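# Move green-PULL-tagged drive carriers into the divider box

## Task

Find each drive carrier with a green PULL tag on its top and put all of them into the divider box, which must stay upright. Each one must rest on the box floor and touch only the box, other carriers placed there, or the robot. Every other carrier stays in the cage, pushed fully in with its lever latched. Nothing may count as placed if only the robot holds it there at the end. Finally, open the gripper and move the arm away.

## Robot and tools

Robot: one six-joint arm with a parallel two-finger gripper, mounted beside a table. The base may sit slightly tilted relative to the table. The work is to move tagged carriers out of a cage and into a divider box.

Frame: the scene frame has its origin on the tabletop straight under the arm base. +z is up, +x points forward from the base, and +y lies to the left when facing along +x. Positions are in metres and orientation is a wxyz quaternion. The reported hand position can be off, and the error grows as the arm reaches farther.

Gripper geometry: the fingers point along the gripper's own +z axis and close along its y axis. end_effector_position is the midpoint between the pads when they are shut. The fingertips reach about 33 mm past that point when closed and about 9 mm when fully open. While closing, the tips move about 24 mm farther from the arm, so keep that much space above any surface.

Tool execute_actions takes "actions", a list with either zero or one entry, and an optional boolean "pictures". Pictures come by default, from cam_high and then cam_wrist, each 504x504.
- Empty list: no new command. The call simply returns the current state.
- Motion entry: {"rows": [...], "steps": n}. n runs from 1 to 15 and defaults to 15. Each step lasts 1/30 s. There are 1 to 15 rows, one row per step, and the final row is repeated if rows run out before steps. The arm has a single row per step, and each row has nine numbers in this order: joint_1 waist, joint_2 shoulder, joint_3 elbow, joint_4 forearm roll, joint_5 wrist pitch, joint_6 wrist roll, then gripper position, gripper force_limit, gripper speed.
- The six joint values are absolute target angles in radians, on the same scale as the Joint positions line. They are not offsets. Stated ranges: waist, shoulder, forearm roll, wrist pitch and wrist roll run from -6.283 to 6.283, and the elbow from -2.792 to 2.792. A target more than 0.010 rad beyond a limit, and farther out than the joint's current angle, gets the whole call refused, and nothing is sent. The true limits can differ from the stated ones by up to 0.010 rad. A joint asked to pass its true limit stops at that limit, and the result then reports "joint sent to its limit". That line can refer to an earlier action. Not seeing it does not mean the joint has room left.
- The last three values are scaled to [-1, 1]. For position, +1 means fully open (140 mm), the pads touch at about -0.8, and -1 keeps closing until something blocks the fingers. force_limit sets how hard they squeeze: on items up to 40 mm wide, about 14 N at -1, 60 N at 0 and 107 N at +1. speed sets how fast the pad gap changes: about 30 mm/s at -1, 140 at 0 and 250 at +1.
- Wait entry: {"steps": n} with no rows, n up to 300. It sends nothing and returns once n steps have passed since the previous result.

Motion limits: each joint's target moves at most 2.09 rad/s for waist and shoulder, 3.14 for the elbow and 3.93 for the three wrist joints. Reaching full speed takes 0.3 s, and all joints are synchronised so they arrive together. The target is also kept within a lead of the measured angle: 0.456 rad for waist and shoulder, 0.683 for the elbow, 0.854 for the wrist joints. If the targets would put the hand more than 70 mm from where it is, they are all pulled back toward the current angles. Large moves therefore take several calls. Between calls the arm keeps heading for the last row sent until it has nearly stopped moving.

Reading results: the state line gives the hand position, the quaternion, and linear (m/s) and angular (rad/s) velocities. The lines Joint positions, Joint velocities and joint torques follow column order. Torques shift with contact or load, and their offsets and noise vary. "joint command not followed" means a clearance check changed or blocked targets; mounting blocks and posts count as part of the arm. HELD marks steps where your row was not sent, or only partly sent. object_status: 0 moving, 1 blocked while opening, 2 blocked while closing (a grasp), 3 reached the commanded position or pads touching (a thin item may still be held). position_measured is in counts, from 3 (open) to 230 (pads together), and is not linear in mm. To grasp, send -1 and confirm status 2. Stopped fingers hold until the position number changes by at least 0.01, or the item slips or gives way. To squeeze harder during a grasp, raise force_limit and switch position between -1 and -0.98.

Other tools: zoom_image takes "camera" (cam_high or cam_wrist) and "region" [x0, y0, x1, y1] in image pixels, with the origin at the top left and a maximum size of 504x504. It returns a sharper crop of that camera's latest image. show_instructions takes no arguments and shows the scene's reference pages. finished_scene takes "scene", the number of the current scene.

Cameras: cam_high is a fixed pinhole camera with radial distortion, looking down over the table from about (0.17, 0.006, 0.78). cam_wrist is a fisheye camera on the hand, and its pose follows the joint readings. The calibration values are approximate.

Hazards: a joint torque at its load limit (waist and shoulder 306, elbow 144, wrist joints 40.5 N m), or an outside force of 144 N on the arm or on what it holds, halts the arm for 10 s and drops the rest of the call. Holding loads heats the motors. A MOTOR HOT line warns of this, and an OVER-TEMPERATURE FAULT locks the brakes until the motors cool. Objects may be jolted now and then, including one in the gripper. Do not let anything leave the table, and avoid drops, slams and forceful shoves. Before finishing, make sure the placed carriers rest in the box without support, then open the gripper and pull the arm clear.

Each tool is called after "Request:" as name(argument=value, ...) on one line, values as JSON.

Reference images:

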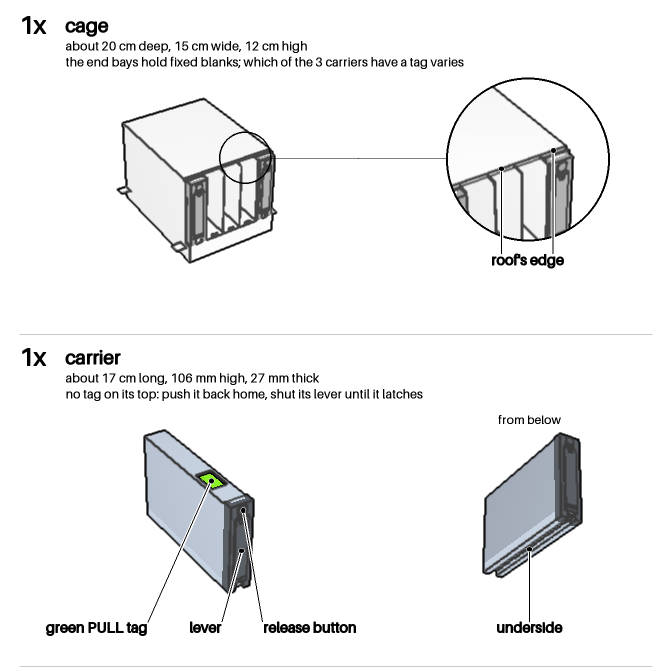

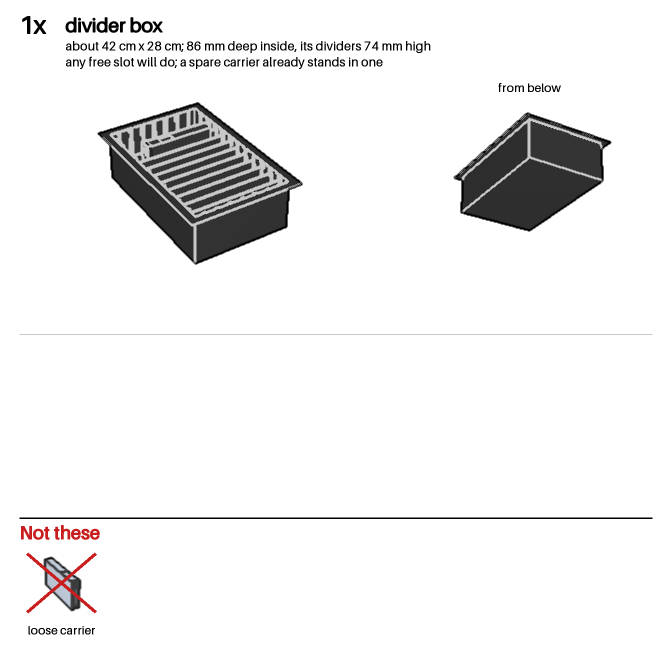

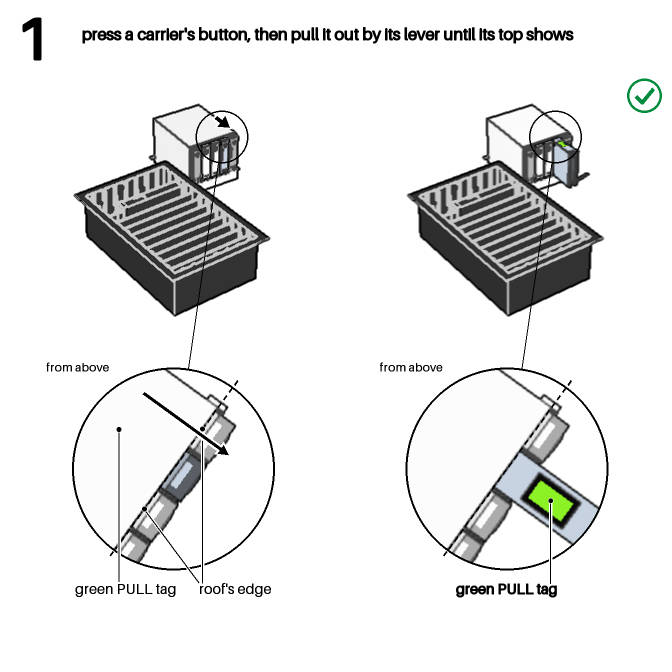

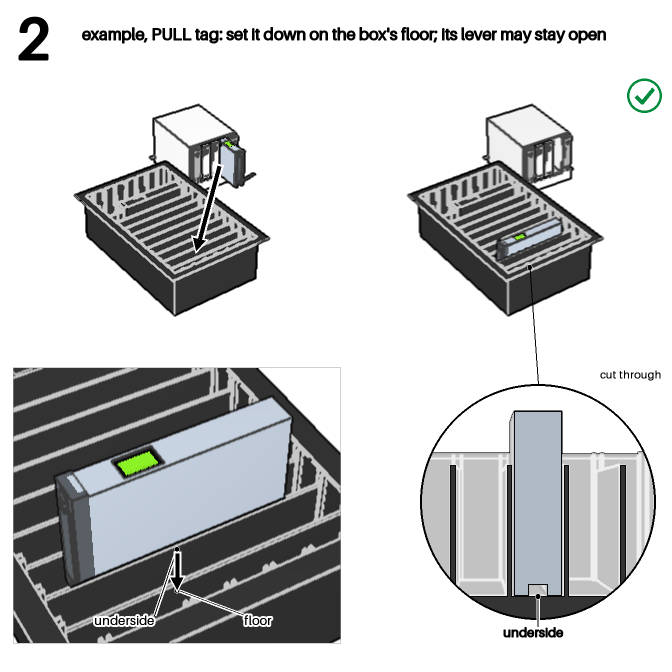

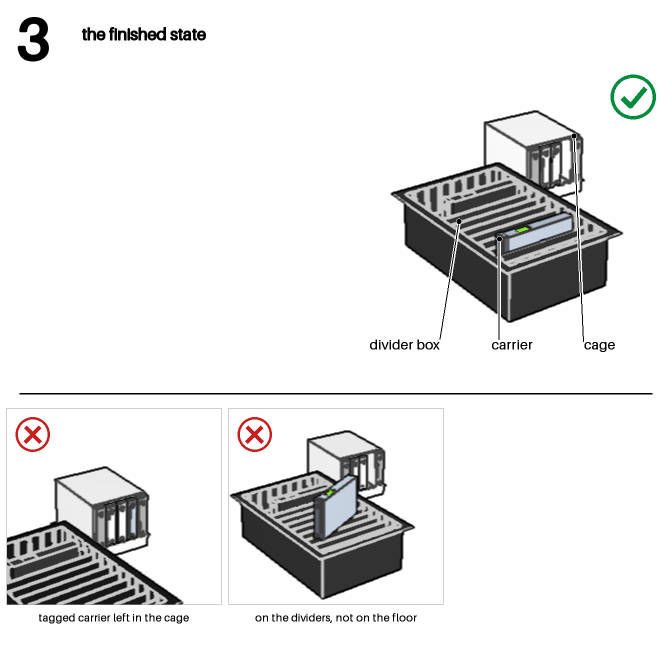

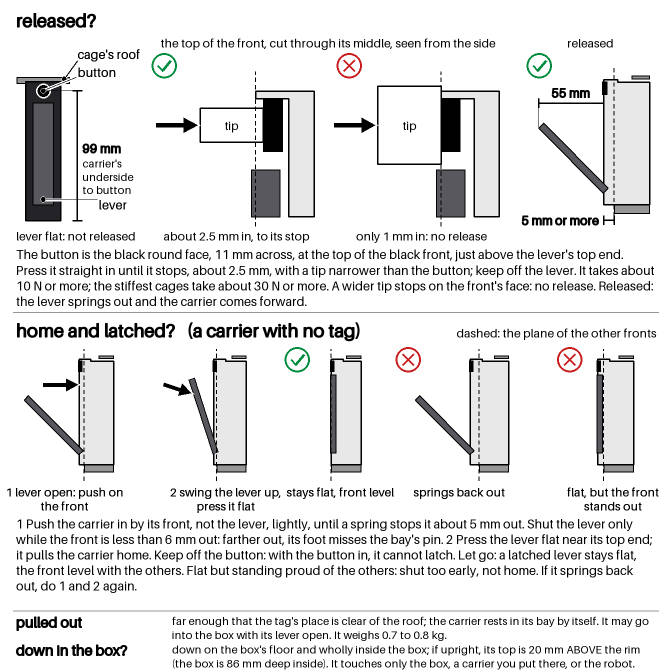

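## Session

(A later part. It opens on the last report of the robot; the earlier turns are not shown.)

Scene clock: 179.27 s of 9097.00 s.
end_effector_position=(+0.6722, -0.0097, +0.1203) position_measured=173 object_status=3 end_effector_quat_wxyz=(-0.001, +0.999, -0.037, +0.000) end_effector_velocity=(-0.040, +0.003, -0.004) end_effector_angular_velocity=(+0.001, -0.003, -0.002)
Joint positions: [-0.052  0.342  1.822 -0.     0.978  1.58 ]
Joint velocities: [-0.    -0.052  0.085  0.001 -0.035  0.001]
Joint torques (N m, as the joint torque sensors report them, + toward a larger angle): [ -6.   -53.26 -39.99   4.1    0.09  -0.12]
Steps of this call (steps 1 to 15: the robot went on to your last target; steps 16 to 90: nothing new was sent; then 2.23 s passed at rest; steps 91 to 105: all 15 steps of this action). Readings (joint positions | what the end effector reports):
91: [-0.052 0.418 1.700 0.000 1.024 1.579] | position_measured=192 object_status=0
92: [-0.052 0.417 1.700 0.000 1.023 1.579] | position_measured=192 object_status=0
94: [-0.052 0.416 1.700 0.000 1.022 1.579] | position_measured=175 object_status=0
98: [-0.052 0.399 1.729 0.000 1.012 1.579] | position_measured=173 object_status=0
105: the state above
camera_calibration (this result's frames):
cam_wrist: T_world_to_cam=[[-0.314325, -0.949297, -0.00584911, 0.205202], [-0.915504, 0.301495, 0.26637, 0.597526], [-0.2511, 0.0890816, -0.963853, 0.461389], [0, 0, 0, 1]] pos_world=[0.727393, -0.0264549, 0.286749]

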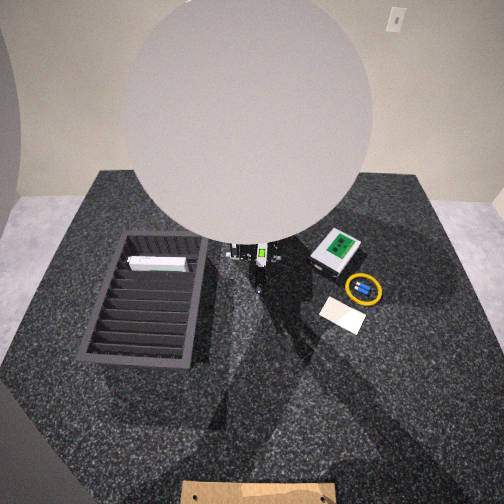

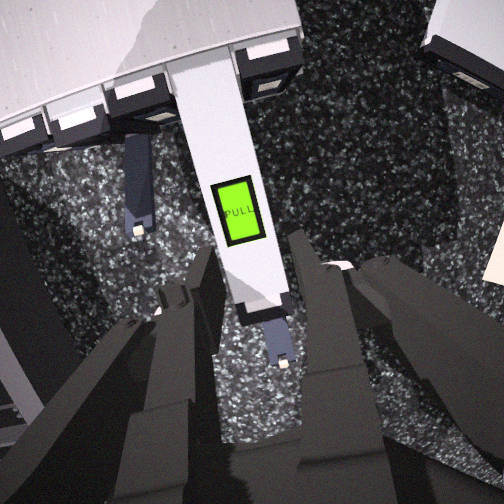

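Request:
execute_actions(actions=[{"rows": [[-0.0516,0.3401,1.8250,0,0.9765,1.5799,-1,-0.4,-0.5]], "steps": 14}], pictures=false)

Request:
execute_actions(actions=[{"rows": [[-0.0516,0.3396,1.8246,0,0.9774,1.5799,-1,-0.4,-0.5],[-0.0516,0.3392,1.8242,0,0.9782,1.5799,-1,-0.4,-0.5]], "steps": 15}], pictures=false)

Scene clock: 180.73 s of 9097.00 s.
end_effector_position=(+0.6708, -0.0097, +0.1201) position_measured=192 object_status=2 end_effector_quat_wxyz=(-0.001, +0.999, -0.037, +0.000) end_effector_velocity=(-0.001, +0.001, -0.001) end_effector_angular_velocity=(+0.000, +0.001, +0.002)
Joint positions: [-0.052  0.34   1.825 -0.     0.976  1.58 ]
Joint velocities: [ 0.001  0.     0.001  0.     0.    -0.001]
Joint torques (N m, as the joint torque sensors report them, + toward a larger angle): [  2.72 -61.8  -31.98   5.2   -0.71   0.15]
Steps of this call (steps 1 to 15: the robot went on to your last target; steps 16 to 30: nothing new was sent; steps 31 to 44: all 14 steps of this action). Readings (joint positions | what the end effector reports):
31: [-0.052 0.340 1.825 -0.000 0.976 1.580] | position_measured=173 object_status=0
32: [-0.052 0.340 1.825 -0.000 0.976 1.580] | position_measured=175 object_status=0
34: [-0.052 0.340 1.825 -0.000 0.976 1.580] | position_measured=184 object_status=0
38: [-0.052 0.340 1.825 -0.000 0.976 1.580] | position_measured=192 object_status=0
44: the state above

Scene clock: 181.23 s of 9097.00 s.
end_effector_position=(+0.6706, -0.0096, +0.1207) position_measured=193 object_status=2 end_effector_quat_wxyz=(-0.001, +0.999, -0.037, -0.000) end_effector_velocity=(+0.001, +0.000, +0.001) end_effector_angular_velocity=(+0.001, -0.001, -0.001)
Joint positions: [-0.052  0.339  1.825 -0.     0.978  1.58 ]
Joint velocities: [-0.    -0.    -0.001  0.002  0.     0.   ]
Joint torques (N m, as the joint torque sensors report them, + toward a larger angle): [   4.55 -110.55  -48.11    5.55    9.96   -0.14]
Steps of this call (steps 1 to 15: all 15 steps of this action). Readings (joint positions | what the end effector reports):
1: [-0.052 0.340 1.825 -0.000 0.976 1.580] | position_measured=192 object_status=2
2: [-0.052 0.340 1.825 -0.000 0.977 1.580] | position_measured=192 object_status=2
4: [-0.052 0.340 1.825 -0.000 0.977 1.580] | position_measured=193 object_status=2
8: [-0.052 0.340 1.825 -0.000 0.978 1.580] | position_measured=193 object_status=2
15: the state above

Request:
execute_actions(actions=[{"rows": [[-0.0519,0.3402,1.8228,0,0.9786,1.5799,-1,-0.4,-0.5]], "steps": 12}], pictures=false)

Scene clock: 184.73 s of 9097.00 s.
end_effector_position=(+0.6714, -0.0099, +0.1209) position_measured=193 object_status=2 end_effector_quat_wxyz=(-0.001, +0.999, -0.037, +0.000) end_effector_velocity=(+0.001, -0.000, +0.001) end_effector_angular_velocity=(-0.001, -0.002, +0.000)
Joint positions: [-0.052  0.34   1.823 -0.     0.979  1.58 ]
Joint velocities: [ 0.    -0.    -0.002 -0.001  0.     0.   ]
Joint torques (N m, as the joint torque sensors report them, + toward a larger angle): [ -2.21 -61.46 -32.32   3.28  -1.2    0.18]
Steps of this call (steps 1 to 15: the robot went on to your last target; steps 16 to 90: nothing new was sent; then 0.10 s passed at rest; steps 91 to 102: all 12 steps of this action). Readings (joint positions | what the end effector reports):
91: [-0.052 0.339 1.824 -0.000 0.978 1.580] | position_measured=193 object_status=2
92: [-0.052 0.340 1.824 -0.000 0.978 1.580] | position_measured=193 object_status=2
94: [-0.052 0.340 1.824 -0.000 0.979 1.580] | position_measured=193 object_status=2
98: [-0.052 0.340 1.823 -0.000 0.979 1.580] | position_measured=193 object_status=2
102: the state above

Request:
execute_actions(actions=[{"rows": [[-0.0519,0.3402,1.8214,0,0.9800,1.5799,-1,-0.4,-0.5],[-0.0519,0.3402,1.8200,0,0.9814,1.5799,-1,-0.4,-0.5]], "steps": 15}], pictures=false)

Scene clock: 186.17 s of 9097.00 s.
end_effector_position=(+0.6723, -0.0100, +0.1222) position_measured=193 object_status=2 end_effector_quat_wxyz=(-0.001, +0.999, -0.038, +0.000) end_effector_velocity=(+0.000, -0.001, +0.000) end_effector_angular_velocity=(+0.000, -0.001, -0.001)
Joint positions: [-0.052  0.34   1.82  -0.     0.981  1.58 ]
Joint velocities: [-0.001  0.    -0.001  0.    -0.    -0.001]
Joint torques (N m, as the joint torque sensors report them, + toward a larger angle): [ -1.73 -76.17 -40.53   3.49  -1.29  -0.01]
Steps of this call (steps 1 to 15: the robot went on to your last target; steps 16 to 28: nothing new was sent; steps 29 to 43: all 15 steps of this action). Readings (joint positions | what the end effector reports):
29: [-0.052 0.340 1.823 -0.000 0.979 1.580] | position_measured=193 object_status=2
30: [-0.052 0.340 1.822 -0.000 0.979 1.580] | position_measured=193 object_status=2
32: [-0.052 0.340 1.821 -0.000 0.981 1.580] | position_measured=193 object_status=2
36: [-0.052 0.340 1.820 -0.000 0.981 1.580] | position_measured=193 object_status=2
43: the state above

Request:
execute_actions(actions=[{"rows": [[-0.0519,0.3402,1.8186,0,0.9828,1.5799,-1,-0.4,-0.5],[-0.0519,0.3409,1.8176,0,0.9831,1.5799,-1,-0.4,-0.5],[-0.0519,0.3416,1.8166,0,0.9834,1.5799,-1,-0.4,-0.5],[-0.0519,0.3423,1.8156,0,0.9837,1.5799,-1,-0.4,-0.5],[-0.0519,0.3430,1.8146,0,0.9840,1.5799,-1,-0.4,-0.5]], "steps": 15}], pictures=false)

Scene clock: 189.40 s of 9097.00 s.
end_effector_position=(+0.6748, -0.0101, +0.1230) position_measured=193 object_status=2 end_effector_quat_wxyz=(-0.001, +0.999, -0.038, +0.000) end_effector_velocity=(-0.000, +0.000, -0.001) end_effector_angular_velocity=(+0.000, +0.001, -0.000)
Joint positions: [-0.052  0.343  1.815 -0.     0.984  1.58 ]
Joint velocities: [-0.     0.001  0.001  0.    -0.    -0.   ]
Joint torques (N m, as the joint torque sensors report them, + toward a larger angle): [ -0.62 -72.98 -38.03   3.76  -0.46  -0.13]
Steps of this call (steps 1 to 15: the robot went on to your last target; steps 16 to 82: nothing new was sent; steps 83 to 97: all 15 steps of this action). Readings (joint positions | what the end effector reports):
83: [-0.052 0.340 1.820 -0.000 0.981 1.580] | position_measured=193 object_status=2
84: [-0.052 0.340 1.820 -0.000 0.982 1.580] | position_measured=193 object_status=2
86: [-0.052 0.340 1.818 -0.000 0.983 1.580] | position_measured=193 object_status=2
90: [-0.052 0.343 1.815 -0.000 0.984 1.580] | position_measured=193 object_status=2
97: the state above

Request:
execute_actions(actions=[{"rows": [[-0.0519,0.3430,1.8146,0,0.9840,1.5799,-0.98,1,-0.5],[-0.0519,0.3430,1.8146,0,0.9840,1.5799,-0.98,1,-0.5],[-0.0519,0.3430,1.8146,0,0.9840,1.5799,-0.98,1,-0.5],[-0.0519,0.3430,1.8146,0,0.9840,1.5799,-0.98,1,-0.5],[-0.0519,0.3430,1.8146,0,0.9840,1.5799,-0.98,1,-0.5],[-0.0519,0.3430,1.8146,0,0.9840,1.5799,-0.98,1,-0.5],[-0.0519,0.3423,1.8156,0,0.9837,1.5799,-0.98,1,-0.5],[-0.0519,0.3416,1.8166,0,0.9834,1.5799,-0.98,1,-0.5]], "steps": 15}], pictures=false)

Scene clock: 193.10 s of 9097.00 s.
end_effector_position=(+0.6739, -0.0101, +0.1229) position_measured=197 object_status=2 end_effector_quat_wxyz=(-0.001, +0.999, -0.037, +0.000) end_effector_velocity=(+0.000, +0.000, +0.001) end_effector_angular_velocity=(+0.000, -0.002, +0.001)
Joint positions: [-0.052  0.342  1.816 -0.     0.983  1.58 ]
Joint velocities: [ 0.001 -0.001 -0.     0.    -0.    -0.   ]
Joint torques (N m, as the joint torque sensors report them, + toward a larger angle): [ -1.52 -72.39 -36.82   3.63  -0.34  -0.14]
Steps of this call (steps 1 to 15: the robot went on to your last target; steps 16 to 90: nothing new was sent; then 0.20 s passed at rest; steps 91 to 105: all 15 steps of this action). Readings (joint positions | what the end effector reports):
91: [-0.052 0.343 1.815 -0.000 0.984 1.580] | position_measured=193 object_status=0
92: [-0.052 0.343 1.815 -0.000 0.984 1.580] | position_measured=197 object_status=0
94: [-0.052 0.343 1.815 -0.000 0.984 1.580] | position_measured=197 object_status=0
98: [-0.052 0.343 1.815 -0.000 0.984 1.580] | position_measured=197 object_status=2
105: the state above

Request:
execute_actions(actions=[{"rows": [[-0.0519,0.34052,1.81816,0,0.98291,1.5799,-0.98,1,-0.5],[-0.0519,0.33945,1.81972,0,0.98242,1.5799,-0.98,1,-0.5],[-0.0519,0.33729,1.82283,0,0.98147,1.5799,-0.98,1,-0.5],[-0.0518,0.33514,1.82594,0,0.98051,1.58,-0.98,1,-0.5],[-0.0518,0.33298,1.82904,0,0.97957,1.58,-0.98,1,-0.5],[-0.0518,0.33082,1.83213,0,0.97864,1.58,-0.98,1,-0.5]], "steps": 11}], pictures=false)

Scene clock: 196.90 s of 9097.00 s.
end_effector_position=(+0.6661, -0.0095, +0.1229) position_measured=197 object_status=2 end_effector_quat_wxyz=(-0.001, +0.999, -0.037, +0.000) end_effector_velocity=(-0.001, +0.001, +0.000) end_effector_angular_velocity=(+0.000, -0.001, -0.000)
Joint positions: [-0.052  0.331  1.832 -0.     0.979  1.58 ]
Joint velocities: [ 0.001 -0.002  0.002  0.001 -0.001  0.001]
Joint torques (N m, as the joint torque sensors report them, + toward a larger angle): [ -1.08 -70.52 -40.04   3.62  -0.15  -0.01]
Steps of this call (steps 1 to 15: the robot went on to your last target; steps 16 to 90: nothing new was sent; then 0.43 s passed at rest; steps 91 to 101: all 11 steps of this action). Readings (joint positions | what the end effector reports):
91: [-0.052 0.342 1.817 -0.000 0.983 1.580] | position_measured=197 object_status=2
92: [-0.052 0.341 1.817 -0.000 0.983 1.580] | position_measured=197 object_status=2
94: [-0.052 0.339 1.820 -0.000 0.982 1.580] | position_measured=197 object_status=2
98: [-0.052 0.332 1.830 -0.000 0.979 1.580] | position_measured=197 object_status=2
101: the state above

Request:
execute_actions(actions=[{"rows": [[-0.0518,0.32758,1.83677,0,0.97724,1.58,-0.98,1,-0.5],[-0.0517,0.32218,1.84448,0,0.97493,1.5801,-0.98,1,-0.5],[-0.0517,0.31461,1.85523,0,0.97175,1.5801,-0.98,1,-0.5],[-0.0516,0.30594,1.86745,0,0.96820,1.5802,-0.98,1,-0.5],[-0.0515,0.29725,1.87960,0,0.96474,1.5803,-0.98,1,-0.5],[-0.0514,0.28855,1.89168,0,0.96136,1.5804,-0.98,1,-0.5],[-0.0513,0.27984,1.90370,0,0.95805,1.5805,-0.98,1,-0.5],[-0.0512,0.27111,1.91564,0,0.95484,1.5806,-0.98,1,-0.5],[-0.0511,0.26236,1.92751,0,0.95172,1.5807,-0.98,1,-0.5],[-0.0510,0.25360,1.93932,0,0.94867,1.5808,-0.98,1,-0.5],[-0.0510,0.24592,1.94959,0,0.94608,1.5808,-0.98,1,-0.5],[-0.0509,0.23933,1.95836,0,0.94390,1.5809,-0.98,1,-0.5],[-0.0509,0.23493,1.96418,0,0.94248,1.5809,-0.98,1,-0.5],[-0.0509,0.23273,1.96708,0,0.94178,1.5809,-0.98,1,-0.5]], "steps": 15}], pictures=false)

Request:
execute_actions(actions=[{"steps": 6}])

Scene clock: 201.63 s of 9097.00 s.
end_effector_position=(+0.6001, -0.0046, +0.1230) position_measured=197 object_status=2 end_effector_quat_wxyz=(-0.001, +0.999, -0.037, +0.000) end_effector_velocity=(-0.099, +0.007, -0.000) end_effector_angular_velocity=(-0.001, -0.000, +0.001)
Joint positions: [-0.051  0.239  1.959 -0.     0.944  1.581]
Joint velocities: [ 0.001 -0.139  0.185 -0.001 -0.045  0.   ]
Joint torques (N m, as the joint torque sensors report them, + toward a larger angle): [ -1.7  -51.29 -40.12   3.76  -0.74  -0.19]
Steps of this call (steps 1 to 15: the robot went on to your last target; steps 16 to 90: nothing new was sent; then 1.23 s passed at rest; steps 91 to 105: all 15 steps of this action). Readings (joint positions | what the end effector reports):
91: [-0.052 0.331 1.832 -0.000 0.979 1.580] | position_measured=197 object_status=2
92: [-0.052 0.330 1.834 -0.000 0.978 1.580] | position_measured=197 object_status=2
94: [-0.052 0.323 1.844 -0.000 0.975 1.580] | position_measured=197 object_status=2
98: [-0.051 0.294 1.884 -0.000 0.964 1.580] | position_measured=197 object_status=2
105: the state above

Scene clock: 201.83 s of 9097.00 s.
end_effector_position=(+0.5961, -0.0043, +0.1229) position_measured=197 object_status=2 end_effector_quat_wxyz=(-0.001, +0.999, -0.037, +0.000) end_effector_velocity=(-0.002, +0.000, -0.001) end_effector_angular_velocity=(-0.000, +0.002, -0.000)
Joint positions: [-0.051  0.233  1.967 -0.     0.942  1.581]
Joint velocities: [ 0.    -0.001  0.003 -0.    -0.     0.   ]
Joint torques (N m, as the joint torque sensors report them, + toward a larger angle): [ -1.32 -59.64 -37.     3.5   -0.26   0.01]
Steps of this call (steps 1 to 6: the robot went on to your last target). Readings (joint positions | what the end effector reports):
1: [-0.051 0.235 1.964 -0.000 0.943 1.581] | position_measured=197 object_status=2
2: [-0.051 0.234 1.966 -0.000 0.942 1.581] | position_measured=197 object_status=2
4: [-0.051 0.233 1.967 -0.000 0.942 1.581] | position_measured=197 object_status=2
6: the state above
camera_calibration (this result's frames):
cam_wrist: T_world_to_cam=[[-0.314649, -0.94919, -0.0058217, 0.186602], [-0.915373, 0.301805, 0.266471, 0.525374], [-0.251174, 0.0891738, -0.963825, 0.444327], [0, 0, 0, 1]] pos_world=[0.651231, -0.0210619, 0.289343]

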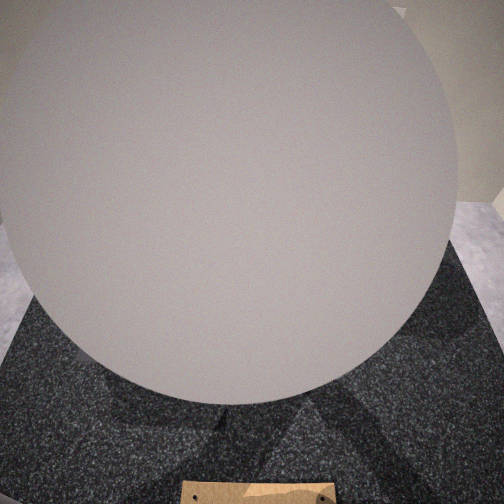

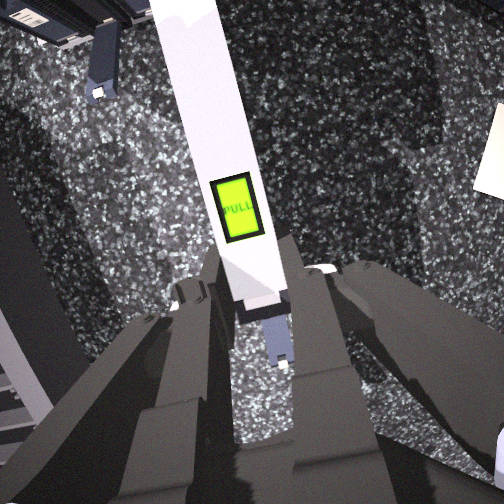

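Request:
execute_actions(actions=[{"rows": [[-0.0509,0.2305,1.9652,0,0.9459,1.5809,-0.98,1,-0.5],[-0.0509,0.2261,1.9614,0,0.9541,1.5809,-0.98,1,-0.5],[-0.0509,0.2194,1.9556,0,0.9666,1.5809,-0.98,1,-0.5],[-0.0509,0.2105,1.9480,0,0.9831,1.5809,-0.98,1,-0.5],[-0.0509,0.2005,1.9394,0,1.0017,1.5809,-0.98,1,-0.5],[-0.0509,0.1905,1.9309,0,1.0202,1.5809,-0.98,1,-0.5],[-0.0509,0.1805,1.9223,0,1.0388,1.5809,-0.98,1,-0.5],[-0.0509,0.1705,1.9137,0,1.0574,1.5809,-0.98,1,-0.5],[-0.0509,0.1604,1.9051,0,1.0761,1.5809,-0.98,1,-0.5],[-0.0500,0.1504,1.8966,0,1.0946,1.575,-0.98,1,-0.5],[-0.0460,0.1415,1.8885,0,1.1116,1.565,-0.98,1,-0.5],[-0.0400,0.1340,1.8810,0,1.1266,1.550,-0.98,1,-0.5],[-0.0310,0.1285,1.8745,0,1.1386,1.525,-0.98,1,-0.5],[-0.0190,0.1260,1.8695,0,1.1461,1.492,-0.98,1,-0.5],[-0.0040,0.1261,1.8664,0,1.1491,1.452,-0.98,1,-0.5]], "steps": 15}], pictures=false)

Request:
execute_actions(actions=[{"rows": [[0.013,0.1278,1.8645,0,1.1493,1.405,-0.98,1,-0.5],[0.031,0.1295,1.8624,0,1.1497,1.356,-0.98,1,-0.5],[0.049,0.1313,1.8604,0,1.1499,1.306,-0.98,1,-0.5],[0.067,0.1330,1.8583,0,1.1503,1.257,-0.98,1,-0.5],[0.085,0.1348,1.8563,0,1.1505,1.208,-0.98,1,-0.5],[0.103,0.1365,1.8542,0,1.1509,1.158,-0.98,1,-0.5],[0.121,0.1383,1.8521,0,1.1512,1.109,-0.98,1,-0.5],[0.139,0.1400,1.8501,0,1.1515,1.059,-0.98,1,-0.5],[0.157,0.1418,1.8480,0,1.1518,1.010,-0.98,1,-0.5],[0.175,0.1436,1.8460,0,1.1520,0.961,-0.98,1,-0.5],[0.193,0.1453,1.8439,0,1.1524,0.911,-0.98,1,-0.5],[0.211,0.1471,1.8418,0,1.1527,0.862,-0.98,1,-0.5],[0.229,0.1488,1.8398,0,1.1530,0.812,-0.98,1,-0.5],[0.247,0.1506,1.8377,0,1.1533,0.763,-0.98,1,-0.5],[0.265,0.1523,1.8357,0,1.1536,0.714,-0.98,1,-0.5]], "steps": 15}], pictures=false)

Request:
execute_actions(actions=[{"rows": [[0.283,0.1541,1.8336,0,1.1539,0.664,-0.98,1,-0.5],[0.301,0.1558,1.8316,0,1.1542,0.615,-0.98,1,-0.5],[0.318,0.1575,1.8296,0,1.1545,0.568,-0.98,1,-0.5],[0.333,0.1590,1.8279,0,1.1547,0.527,-0.98,1,-0.5],[0.346,0.1602,1.8264,0,1.1550,0.491,-0.98,1,-0.5],[0.357,0.1613,1.8252,0,1.1551,0.461,-0.98,1,-0.5],[0.366,0.1622,1.8241,0,1.1553,0.436,-0.98,1,-0.5],[0.373,0.1629,1.8233,0,1.1554,0.417,-0.98,1,-0.5],[0.3779,0.16335,1.82278,0,1.15546,0.4036,-0.98,1,-0.5]], "steps": 15}])

Scene clock: 215.03 s of 9097.00 s.
end_effector_position=(+0.5890, +0.0051, +0.2229) position_measured=197 object_status=2 end_effector_quat_wxyz=(-0.001, +1.000, -0.007, +0.000) end_effector_velocity=(-0.012, +0.136, +0.171) end_effector_angular_velocity=(+0.001, -0.009, +0.845)
Joint positions: [-0.035  0.134  1.88  -0.     1.126  1.536]
Joint velocities: [ 0.229 -0.144 -0.17   0.002  0.307 -0.617]
Joint torques (N m, as the joint torque sensors report them, + toward a larger angle): [ -0.7  -35.89 -31.16   3.5   -0.01  -0.27]
Steps of this call (steps 1 to 15: the robot went on to your last target; steps 16 to 90: nothing new was sent; then 9.70 s passed at rest; steps 91 to 105: all 15 steps of this action). Readings (joint positions | what the end effector reports):
91: [-0.051 0.233 1.967 -0.000 0.942 1.581] | position_measured=197 object_status=2
92: [-0.051 0.232 1.967 -0.000 0.943 1.581] | position_measured=197 object_status=2
94: [-0.051 0.226 1.962 -0.000 0.954 1.581] | position_measured=197 object_status=2
98: [-0.051 0.197 1.937 -0.000 1.009 1.581] | position_measured=197 object_status=2
105: the state above

Scene clock: 215.53 s of 9097.00 s.
end_effector_position=(+0.5845, +0.1427, +0.2351) position_measured=197 object_status=2 end_effector_quat_wxyz=(-0.001, +0.911, +0.413, +0.000) end_effector_velocity=(-0.042, +0.316, +0.000) end_effector_angular_velocity=(-0.001, -0.003, +1.975)
Joint positions: [ 0.197  0.146  1.843 -0.     1.152  0.901]
Joint velocities: [ 0.531  0.052 -0.061 -0.001  0.009 -1.444]
Joint torques (N m, as the joint torque sensors report them, + toward a larger angle): [ -2.98 -59.5  -39.63   4.3    0.3   -0.3 ]
Steps of this call (steps 1 to 15: all 15 steps of this action). Readings (joint positions | what the end effector reports):
1: [-0.027 0.131 1.875 -0.000 1.135 1.513] | position_measured=197 object_status=2
2: [-0.016 0.129 1.872 -0.000 1.141 1.484] | position_measured=197 object_status=2
4: [0.010 0.128 1.866 -0.000 1.147 1.413] | position_measured=197 object_status=2
8: [0.074 0.133 1.858 -0.000 1.150 1.238] | position_measured=197 object_status=2
15: the state above

Scene clock: 216.03 s of 9097.00 s.
end_effector_position=(+0.5599, +0.2497, +0.2351) position_measured=197 object_status=2 end_effector_quat_wxyz=(-0.000, +0.721, +0.693, +0.001) end_effector_velocity=(-0.001, +0.002, -0.000) end_effector_angular_velocity=(+0.000, +0.001, +0.017)
Joint positions: [ 0.378  0.163  1.823 -0.     1.155  0.404]
Joint velocities: [ 0.003  0.     0.001  0.001  0.    -0.015]
Joint torques (N m, as the joint torque sensors report them, + toward a larger angle): [ -2.91 -56.28 -41.31   4.14  -0.03  -0.28]
Steps of this call (steps 1 to 15: all 15 steps of this action). Readings (joint positions | what the end effector reports):
1: [0.215 0.147 1.841 -0.000 1.153 0.852] | position_measured=197 object_status=2
2: [0.232 0.149 1.839 -0.000 1.153 0.803] | position_measured=197 object_status=2
4: [0.268 0.153 1.835 -0.000 1.154 0.705] | position_measured=197 object_status=2
8: [0.334 0.159 1.828 -0.000 1.155 0.523] | position_measured=197 object_status=2
15: the state above
camera_calibration (this result's frames):
cam_wrist: T_world_to_cam=[[0.959426, -0.281927, -0.00430033, -0.463375], [-0.270786, -0.925548, 0.264644, 0.331674], [-0.0785905, -0.252742, -0.964337, 0.5096], [0, 0, 0, 1]] pos_world=[0.574437, 0.305139, 0.401658]

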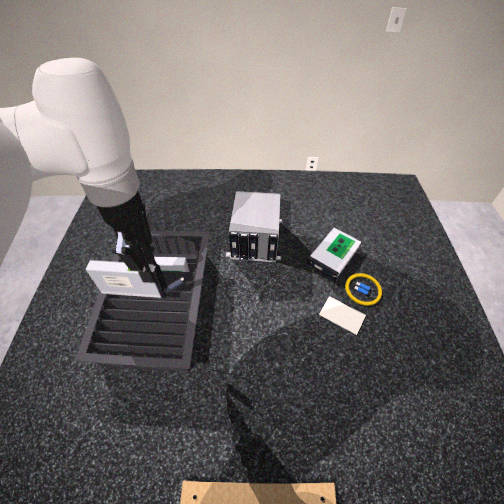

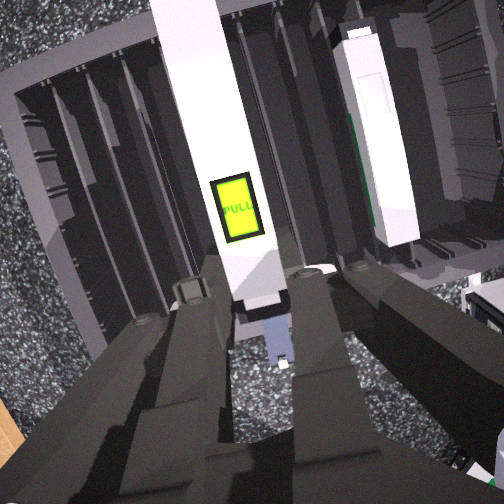

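Request:
zoom_image(camera="cam_wrist", region=[0, 30, 250, 330])

Request:
zoom_image(camera="cam_wrist", region=[210, 0, 460, 300])

Region (0, 30, 250, 330) of cam_wrist's 504x504 image, scaled by 1.680, with more detail than that image has.

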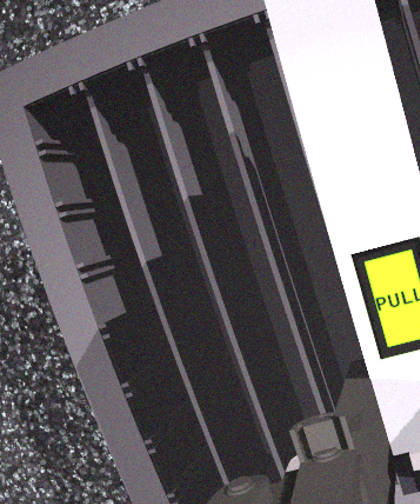

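Region (210, 0, 460, 300) of cam_wrist's 504x504 image, scaled by 1.680, with more detail than that image has.

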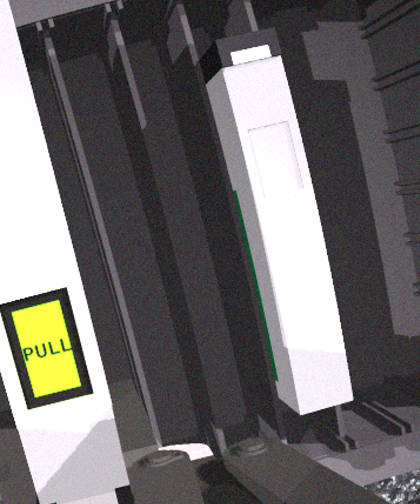

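Request:
execute_actions(actions=[{"rows": [[0.3767,0.1667,1.8232,0,1.1517,0.3995,-0.98,1,-0.5],[0.3748,0.1718,1.8238,0,1.1460,0.3935,-0.98,1,-0.5],[0.3724,0.1785,1.8247,0,1.1384,0.3854,-0.98,1,-0.5],[0.3700,0.1853,1.8255,0,1.1308,0.3773,-0.98,1,-0.5],[0.3679,0.1910,1.8263,0,1.1243,0.3704,-0.98,1,-0.5],[0.3664,0.1950,1.8268,0,1.1198,0.3655,-0.98,1,-0.5],[0.3657,0.19707,1.82702,0,1.1175,0.3631,-0.98,1,-0.5]], "steps": 15}])

Request:
zoom_image(camera="cam_wrist", region=[60, 0, 360, 300])

Scene clock: 228.33 s of 9097.00 s.
end_effector_position=(+0.5738, +0.2471, +0.2122) position_measured=197 object_status=2 end_effector_quat_wxyz=(-0.000, +0.711, +0.703, +0.001) end_effector_velocity=(-0.000, +0.001, -0.000) end_effector_angular_velocity=(-0.000, -0.000, +0.002)
Joint positions: [ 0.366  0.197  1.827 -0.     1.118  0.363]
Joint velocities: [ 0.001  0.001  0.    -0.    -0.001 -0.001]
Joint torques (N m, as the joint torque sensors report them, + toward a larger angle): [ -2.16 -61.2  -39.5    4.34   0.03  -0.34]
Steps of this call (steps 1 to 15: the robot went on to your last target; steps 16 to 90: nothing new was sent; then 8.80 s passed at rest; steps 91 to 105: all 15 steps of this action). Readings (joint positions | what the end effector reports):
91: [0.378 0.163 1.823 -0.000 1.155 0.404] | position_measured=197 object_status=2
92: [0.378 0.164 1.823 -0.000 1.155 0.402] | position_measured=197 object_status=2
94: [0.375 0.171 1.823 -0.000 1.147 0.394] | position_measured=197 object_status=2
98: [0.368 0.192 1.826 -0.000 1.123 0.369] | position_measured=197 object_status=2
105: the state above
camera_calibration (this result's frames):
cam_wrist: T_world_to_cam=[[0.967275, -0.253697, -0.00413525, -0.48907], [-0.243601, -0.933094, 0.264563, 0.32538], [-0.0709773, -0.254897, -0.96436, 0.484127], [0, 0, 0, 1]] pos_world=[0.58669, 0.302937, 0.378767]

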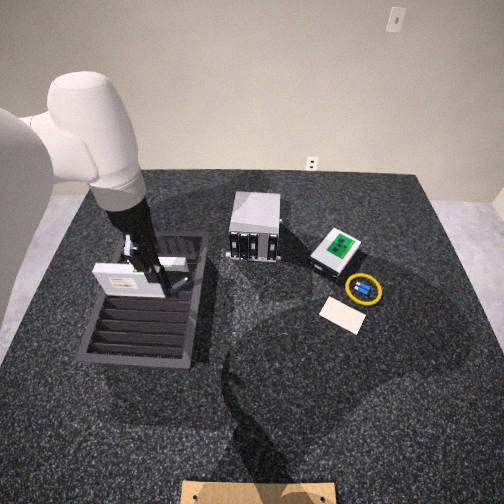

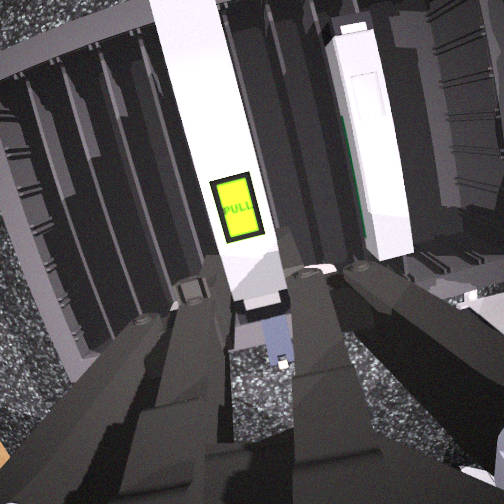

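Region (60, 0, 360, 300) of cam_wrist's 504x504 image, scaled by 1.680, with more detail than that image has.

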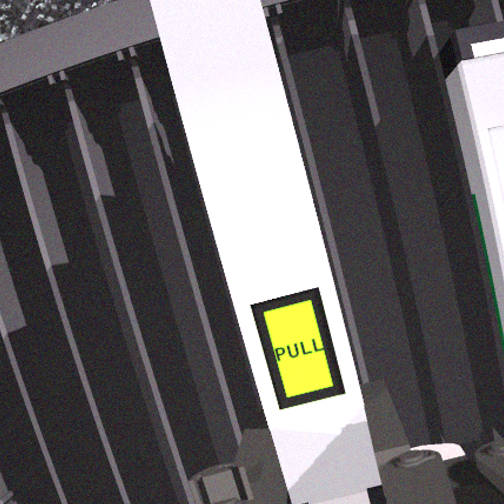

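Request:
zoom_image(camera="cam_wrist", region=[200, 0, 270, 70])

Request:
zoom_image(camera="cam_wrist", region=[240, 170, 310, 240])

Region (200, 0, 270, 70) of cam_wrist's 504x504 image, scaled by 7.200, with more detail than that image has.

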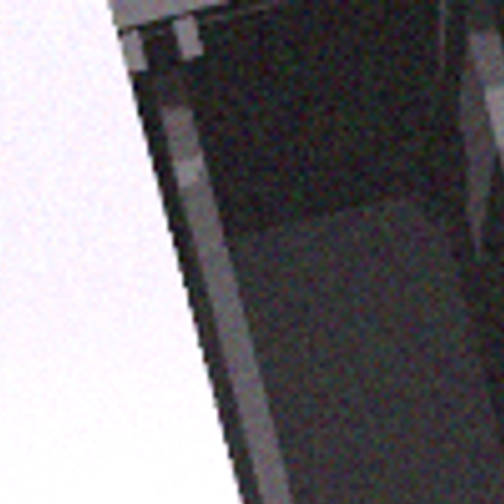

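Region (240, 170, 310, 240) of cam_wrist's 504x504 image, scaled by 7.200, with more detail than that image has.

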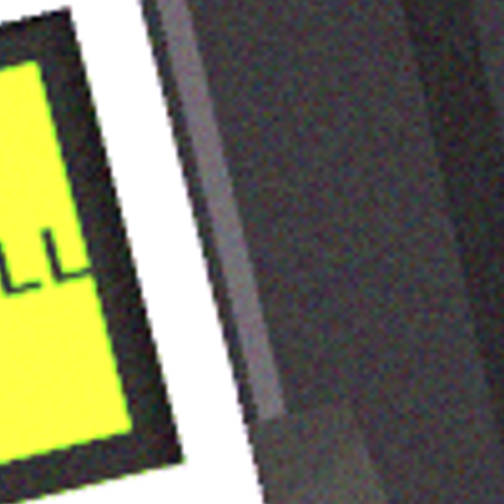

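Request:
execute_actions(actions=[{"rows": [[0.3657,0.19848,1.82910,0,1.11401,0.3651,-0.98,1,-0.5],[0.3657,0.20061,1.83219,0,1.10879,0.3671,-0.98,1,-0.5],[0.3657,0.20494,1.83832,0,1.09833,0.3691,-0.98,1,-0.5],[0.3657,0.20938,1.84435,0,1.08786,0.3691,-0.98,1,-0.5],[0.3657,0.21163,1.84734,0,1.08262,0.3691,-0.98,1,-0.5],[0.3657,0.21314,1.84931,0,1.07914,0.3691,-0.98,1,-0.5],[0.3657,0.21391,1.85030,0,1.07738,0.3691,-0.98,1,-0.5]], "steps": 13}])

Request:
zoom_image(camera="cam_wrist", region=[190, 0, 310, 240])

Request:
zoom_image(camera="cam_high", region=[80, 230, 220, 340])

Scene clock: 234.73 s of 9097.00 s.
end_effector_position=(+0.5739, +0.2470, +0.1901) position_measured=197 object_status=2 end_effector_quat_wxyz=(-0.000, +0.713, +0.701, +0.001) end_effector_velocity=(-0.001, -0.001, -0.002) end_effector_angular_velocity=(-0.001, +0.003, -0.000)
Joint positions: [ 0.366  0.214  1.85  -0.     1.077  0.369]
Joint velocities: [-0.     0.001  0.002 -0.    -0.     0.   ]
Joint torques (N m, as the joint torque sensors report them, + toward a larger angle): [  2.67 -60.08 -32.19   5.98   3.81   0.04]
Steps of this call (steps 1 to 15: the robot went on to your last target; steps 16 to 90: nothing new was sent; then 2.97 s passed at rest; steps 91 to 103: all 13 steps of this action). Readings (joint positions | what the end effector reports):
91: [0.366 0.197 1.827 -0.000 1.117 0.363] | position_measured=197 object_status=2
92: [0.366 0.198 1.828 -0.000 1.116 0.363] | position_measured=197 object_status=2
94: [0.366 0.201 1.833 -0.000 1.108 0.366] | position_measured=197 object_status=2
98: [0.366 0.212 1.848 -0.000 1.082 0.369] | position_measured=197 object_status=2
103: the state above
camera_calibration (this result's frames):
cam_wrist: T_world_to_cam=[[0.965746, -0.259455, -0.00412485, -0.486922], [-0.249147, -0.931587, 0.26471, 0.333993], [-0.0725231, -0.254615, -0.964319, 0.463541], [0, 0, 0, 1]] pos_world=[0.587074, 0.302834, 0.356581]

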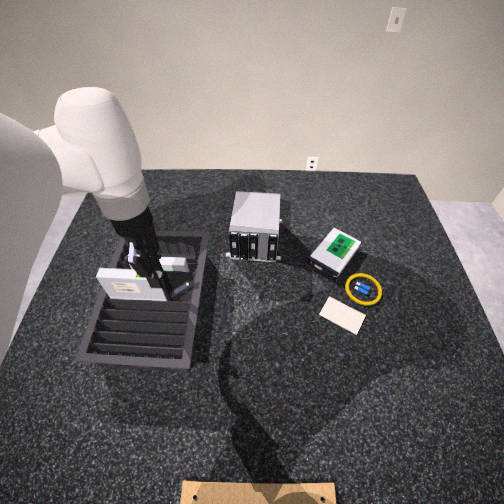

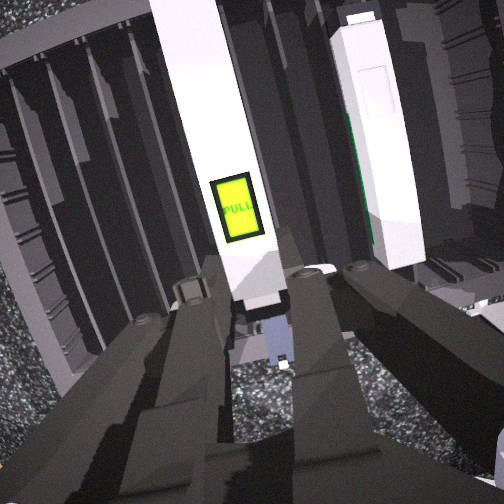

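Region (190, 0, 310, 240) of cam_wrist's 504x504 image, scaled by 2.100, with more detail than that image has.

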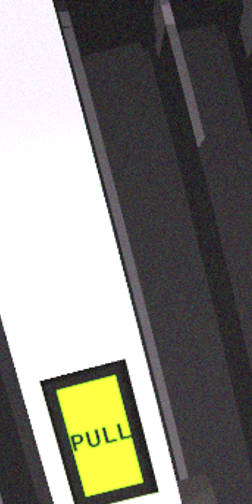

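Region (80, 230, 220, 340) of cam_high's 504x504 image, scaled by 3.600, with more detail than that image has; it fills the top 396 rows of this view, and the rest is white.

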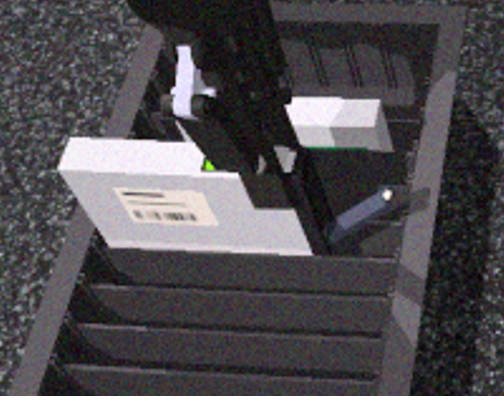

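Request:
execute_actions(actions=[])

Request:
zoom_image(camera="cam_wrist", region=[190, 0, 310, 240])

Scene clock: 236.07 s of 9097.00 s.
end_effector_position=(+0.5738, +0.2470, +0.1900) position_measured=197 object_status=2 end_effector_quat_wxyz=(-0.000, +0.713, +0.701, +0.001) end_effector_velocity=(+0.001, +0.001, +0.000) end_effector_angular_velocity=(-0.000, -0.001, +0.001)
Joint positions: [ 0.366  0.214  1.85  -0.     1.077  0.369]
Joint velocities: [ 0.001  0.    -0.001 -0.     0.    -0.   ]
Joint torques (N m, as the joint torque sensors report them, + toward a larger angle): [  2.59 -59.42 -30.19   6.24   4.44   0.1 ]
Steps of this call (steps 1 to 15: the robot went on to your last target; steps 16 to 40: nothing new was sent). Readings (joint positions | what the end effector reports):
1: [0.366 0.214 1.850 -0.000 1.077 0.369] | position_measured=197 object_status=2
2: [0.366 0.214 1.850 -0.000 1.077 0.369] | position_measured=197 object_status=2
4: [0.366 0.214 1.850 -0.000 1.077 0.369] | position_measured=197 object_status=2
8: [0.366 0.214 1.850 -0.000 1.077 0.369] | position_measured=197 object_status=2
40: the state above
The arm was judged still, so your last target was given up. Only a new action makes it travel on or press farther. Fingers that are still opening or closing keep moving.
camera_calibration (this result's frames):
cam_wrist: T_world_to_cam=[[0.965723, -0.25954, -0.00427995, -0.486793], [-0.249194, -0.931591, 0.264653, 0.334051], [-0.0726753, -0.254515, -0.964334, 0.46358], [0, 0, 0, 1]] pos_world=[0.587042, 0.302844, 0.356555]

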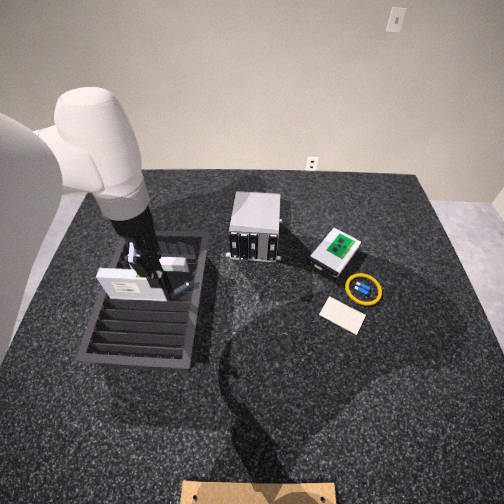

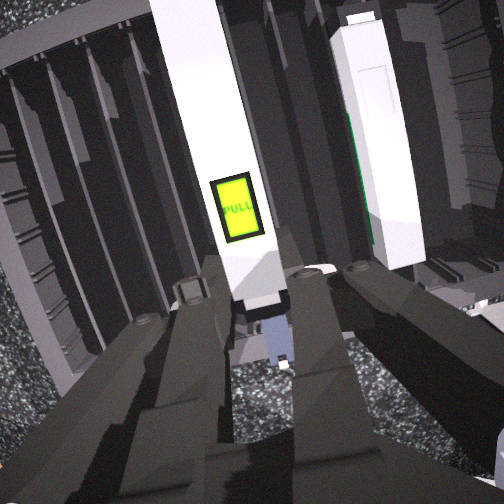

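Region (190, 0, 310, 240) of cam_wrist's 504x504 image, scaled by 2.100, with more detail than that image has.

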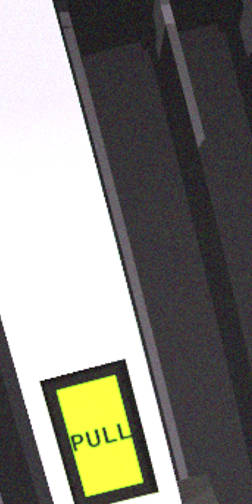

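Request:
execute_actions(actions=[{"rows": [[0.36515,0.2153,1.84854,0,1.07775,0.3650,-0.98,1,-0.5]], "steps": 12}], pictures=false)

Scene clock: 238.50 s of 9097.00 s.
end_effector_position=(+0.5746, +0.2471, +0.1900) position_measured=197 object_status=2 end_effector_quat_wxyz=(-0.001, +0.712, +0.702, +0.001) end_effector_velocity=(+0.001, +0.000, +0.000) end_effector_angular_velocity=(+0.001, -0.000, +0.000)
Joint positions: [0.365 0.215 1.849 0.    1.078 0.365]
Joint velocities: [-0.     0.    -0.001  0.    -0.    -0.001]
Joint torques (N m, as the joint torque sensors report them, + toward a larger angle): [ -2.34 -61.03 -38.67   4.05   0.05  -0.07]
Steps of this call (steps 1 to 61: nothing new was sent; steps 62 to 73: all 12 steps of this action). Readings (joint positions | what the end effector reports):
62: [0.366 0.214 1.850 0.000 1.077 0.369] | position_measured=197 object_status=2
63: [0.366 0.214 1.850 -0.000 1.078 0.368] | position_measured=197 object_status=2
65: [0.366 0.215 1.850 0.000 1.078 0.366] | position_measured=197 object_status=2
69: [0.365 0.215 1.849 0.000 1.078 0.365] | position_measured=197 object_status=2
73: the state above

Request:
execute_actions(actions=[{"rows": [[0.36515,0.21568,1.84903,0,1.07688,0.3650,-0.98,1,-0.5],[0.36515,0.21606,1.84952,0,1.07601,0.3650,-0.98,1,-0.5],[0.36515,0.21645,1.85001,0,1.07513,0.3650,-0.98,1,-0.5],[0.36515,0.21683,1.85050,0,1.07426,0.3650,-0.98,1,-0.5]], "steps": 10}], pictures=false)

Scene clock: 240.40 s of 9097.00 s.
end_effector_position=(+0.5750, +0.2471, +0.1883) position_measured=197 object_status=2 end_effector_quat_wxyz=(-0.000, +0.712, +0.702, +0.001) end_effector_velocity=(-0.001, +0.000, -0.001) end_effector_angular_velocity=(-0.000, +0.002, +0.000)
Joint positions: [ 0.365  0.217  1.85  -0.     1.074  0.365]
Joint velocities: [ 0.001  0.     0.002  0.    -0.001  0.   ]
Joint torques (N m, as the joint torque sensors report them, + toward a larger angle): [ -1.72 -62.05 -39.57   4.18  -0.06   0.02]
Steps of this call (steps 1 to 15: the robot went on to your last target; steps 16 to 47: nothing new was sent; steps 48 to 57: all 10 steps of this action). Readings (joint positions | what the end effector reports):
48: [0.365 0.215 1.849 0.000 1.078 0.365] | position_measured=197 object_status=2
49: [0.365 0.215 1.849 -0.000 1.077 0.365] | position_measured=197 object_status=2
51: [0.365 0.216 1.849 -0.000 1.076 0.365] | position_measured=197 object_status=2
55: [0.365 0.217 1.850 -0.000 1.074 0.365] | position_measured=197 object_status=2
57: the state above

Request:
execute_actions(actions=[{"rows": [[0.36515,0.21722,1.85099,0,1.07338,0.3650,-0.98,1,-0.5],[0.36515,0.21760,1.85148,0,1.07251,0.3650,-0.98,1,-0.5],[0.36515,0.21798,1.85196,0,1.07165,0.3650,-0.98,1,-0.5],[0.36515,0.21837,1.85245,0,1.07077,0.3650,-0.98,1,-0.5],[0.36515,0.21876,1.85294,0,1.06989,0.3650,-0.98,1,-0.5],[0.36515,0.21915,1.85342,0,1.06902,0.3650,-0.98,1,-0.5]], "steps": 11}], pictures=false)

Scene clock: 241.97 s of 9097.00 s.
end_effector_position=(+0.5748, +0.2471, +0.1853) position_measured=197 object_status=2 end_effector_quat_wxyz=(-0.000, +0.712, +0.702, +0.001) end_effector_velocity=(+0.000, +0.001, -0.000) end_effector_angular_velocity=(+0.000, -0.001, +0.001)
Joint positions: [ 0.365  0.219  1.853 -0.     1.069  0.365]
Joint velocities: [ 0.001  0.001 -0.    -0.    -0.001  0.   ]
Joint torques (N m, as the joint torque sensors report them, + toward a larger angle): [ -1.8  -62.1  -39.57   4.27   0.05  -0.04]
Steps of this call (steps 1 to 15: the robot went on to your last target; steps 16 to 36: nothing new was sent; steps 37 to 47: all 11 steps of this action). Readings (joint positions | what the end effector reports):
37: [0.365 0.217 1.851 -0.000 1.074 0.365] | position_measured=197 object_status=2
38: [0.365 0.217 1.851 -0.000 1.074 0.365] | position_measured=197 object_status=2
40: [0.365 0.218 1.851 -0.000 1.073 0.365] | position_measured=197 object_status=2
44: [0.365 0.219 1.853 -0.000 1.070 0.365] | position_measured=197 object_status=2
47: the state above

Request:
execute_actions(actions=[{"rows": [[0.36515,0.21992,1.85439,0,1.06728,0.3650,-0.98,1,-0.5],[0.36515,0.22070,1.85536,0,1.06553,0.3650,-0.98,1,-0.5],[0.36515,0.22148,1.85632,0,1.06379,0.3650,-0.98,1,-0.5],[0.36515,0.22227,1.85728,0,1.06204,0.3650,-0.98,1,-0.5],[0.36515,0.22306,1.85824,0,1.06029,0.3650,-0.98,1,-0.5]], "steps": 9}], pictures=false)

Scene clock: 248.93 s of 9097.00 s.
end_effector_position=(+0.5748, +0.2471, +0.1806) position_measured=197 object_status=2 end_effector_quat_wxyz=(-0.000, +0.712, +0.702, +0.001) end_effector_velocity=(+0.000, +0.000, -0.002) end_effector_angular_velocity=(+0.001, -0.001, -0.001)
Joint positions: [ 0.365  0.223  1.858 -0.     1.061  0.365]
Joint velocities: [-0.     0.002  0.002  0.    -0.005  0.   ]
Joint torques (N m, as the joint torque sensors report them, + toward a larger angle): [ -1.74 -65.09 -39.64   4.12   0.06  -0.08]
Steps of this call (steps 1 to 15: the robot went on to your last target; steps 16 to 90: nothing new was sent; then 3.67 s passed at rest; steps 91 to 99: all 9 steps of this action). Readings (joint positions | what the end effector reports):
91: [0.365 0.219 1.853 -0.000 1.069 0.365] | position_measured=197 object_status=2
92: [0.365 0.219 1.854 -0.000 1.068 0.365] | position_measured=197 object_status=2
94: [0.365 0.221 1.855 -0.000 1.066 0.365] | position_measured=197 object_status=2
98: [0.365 0.223 1.858 -0.000 1.061 0.365] | position_measured=197 object_status=2
99: the state above


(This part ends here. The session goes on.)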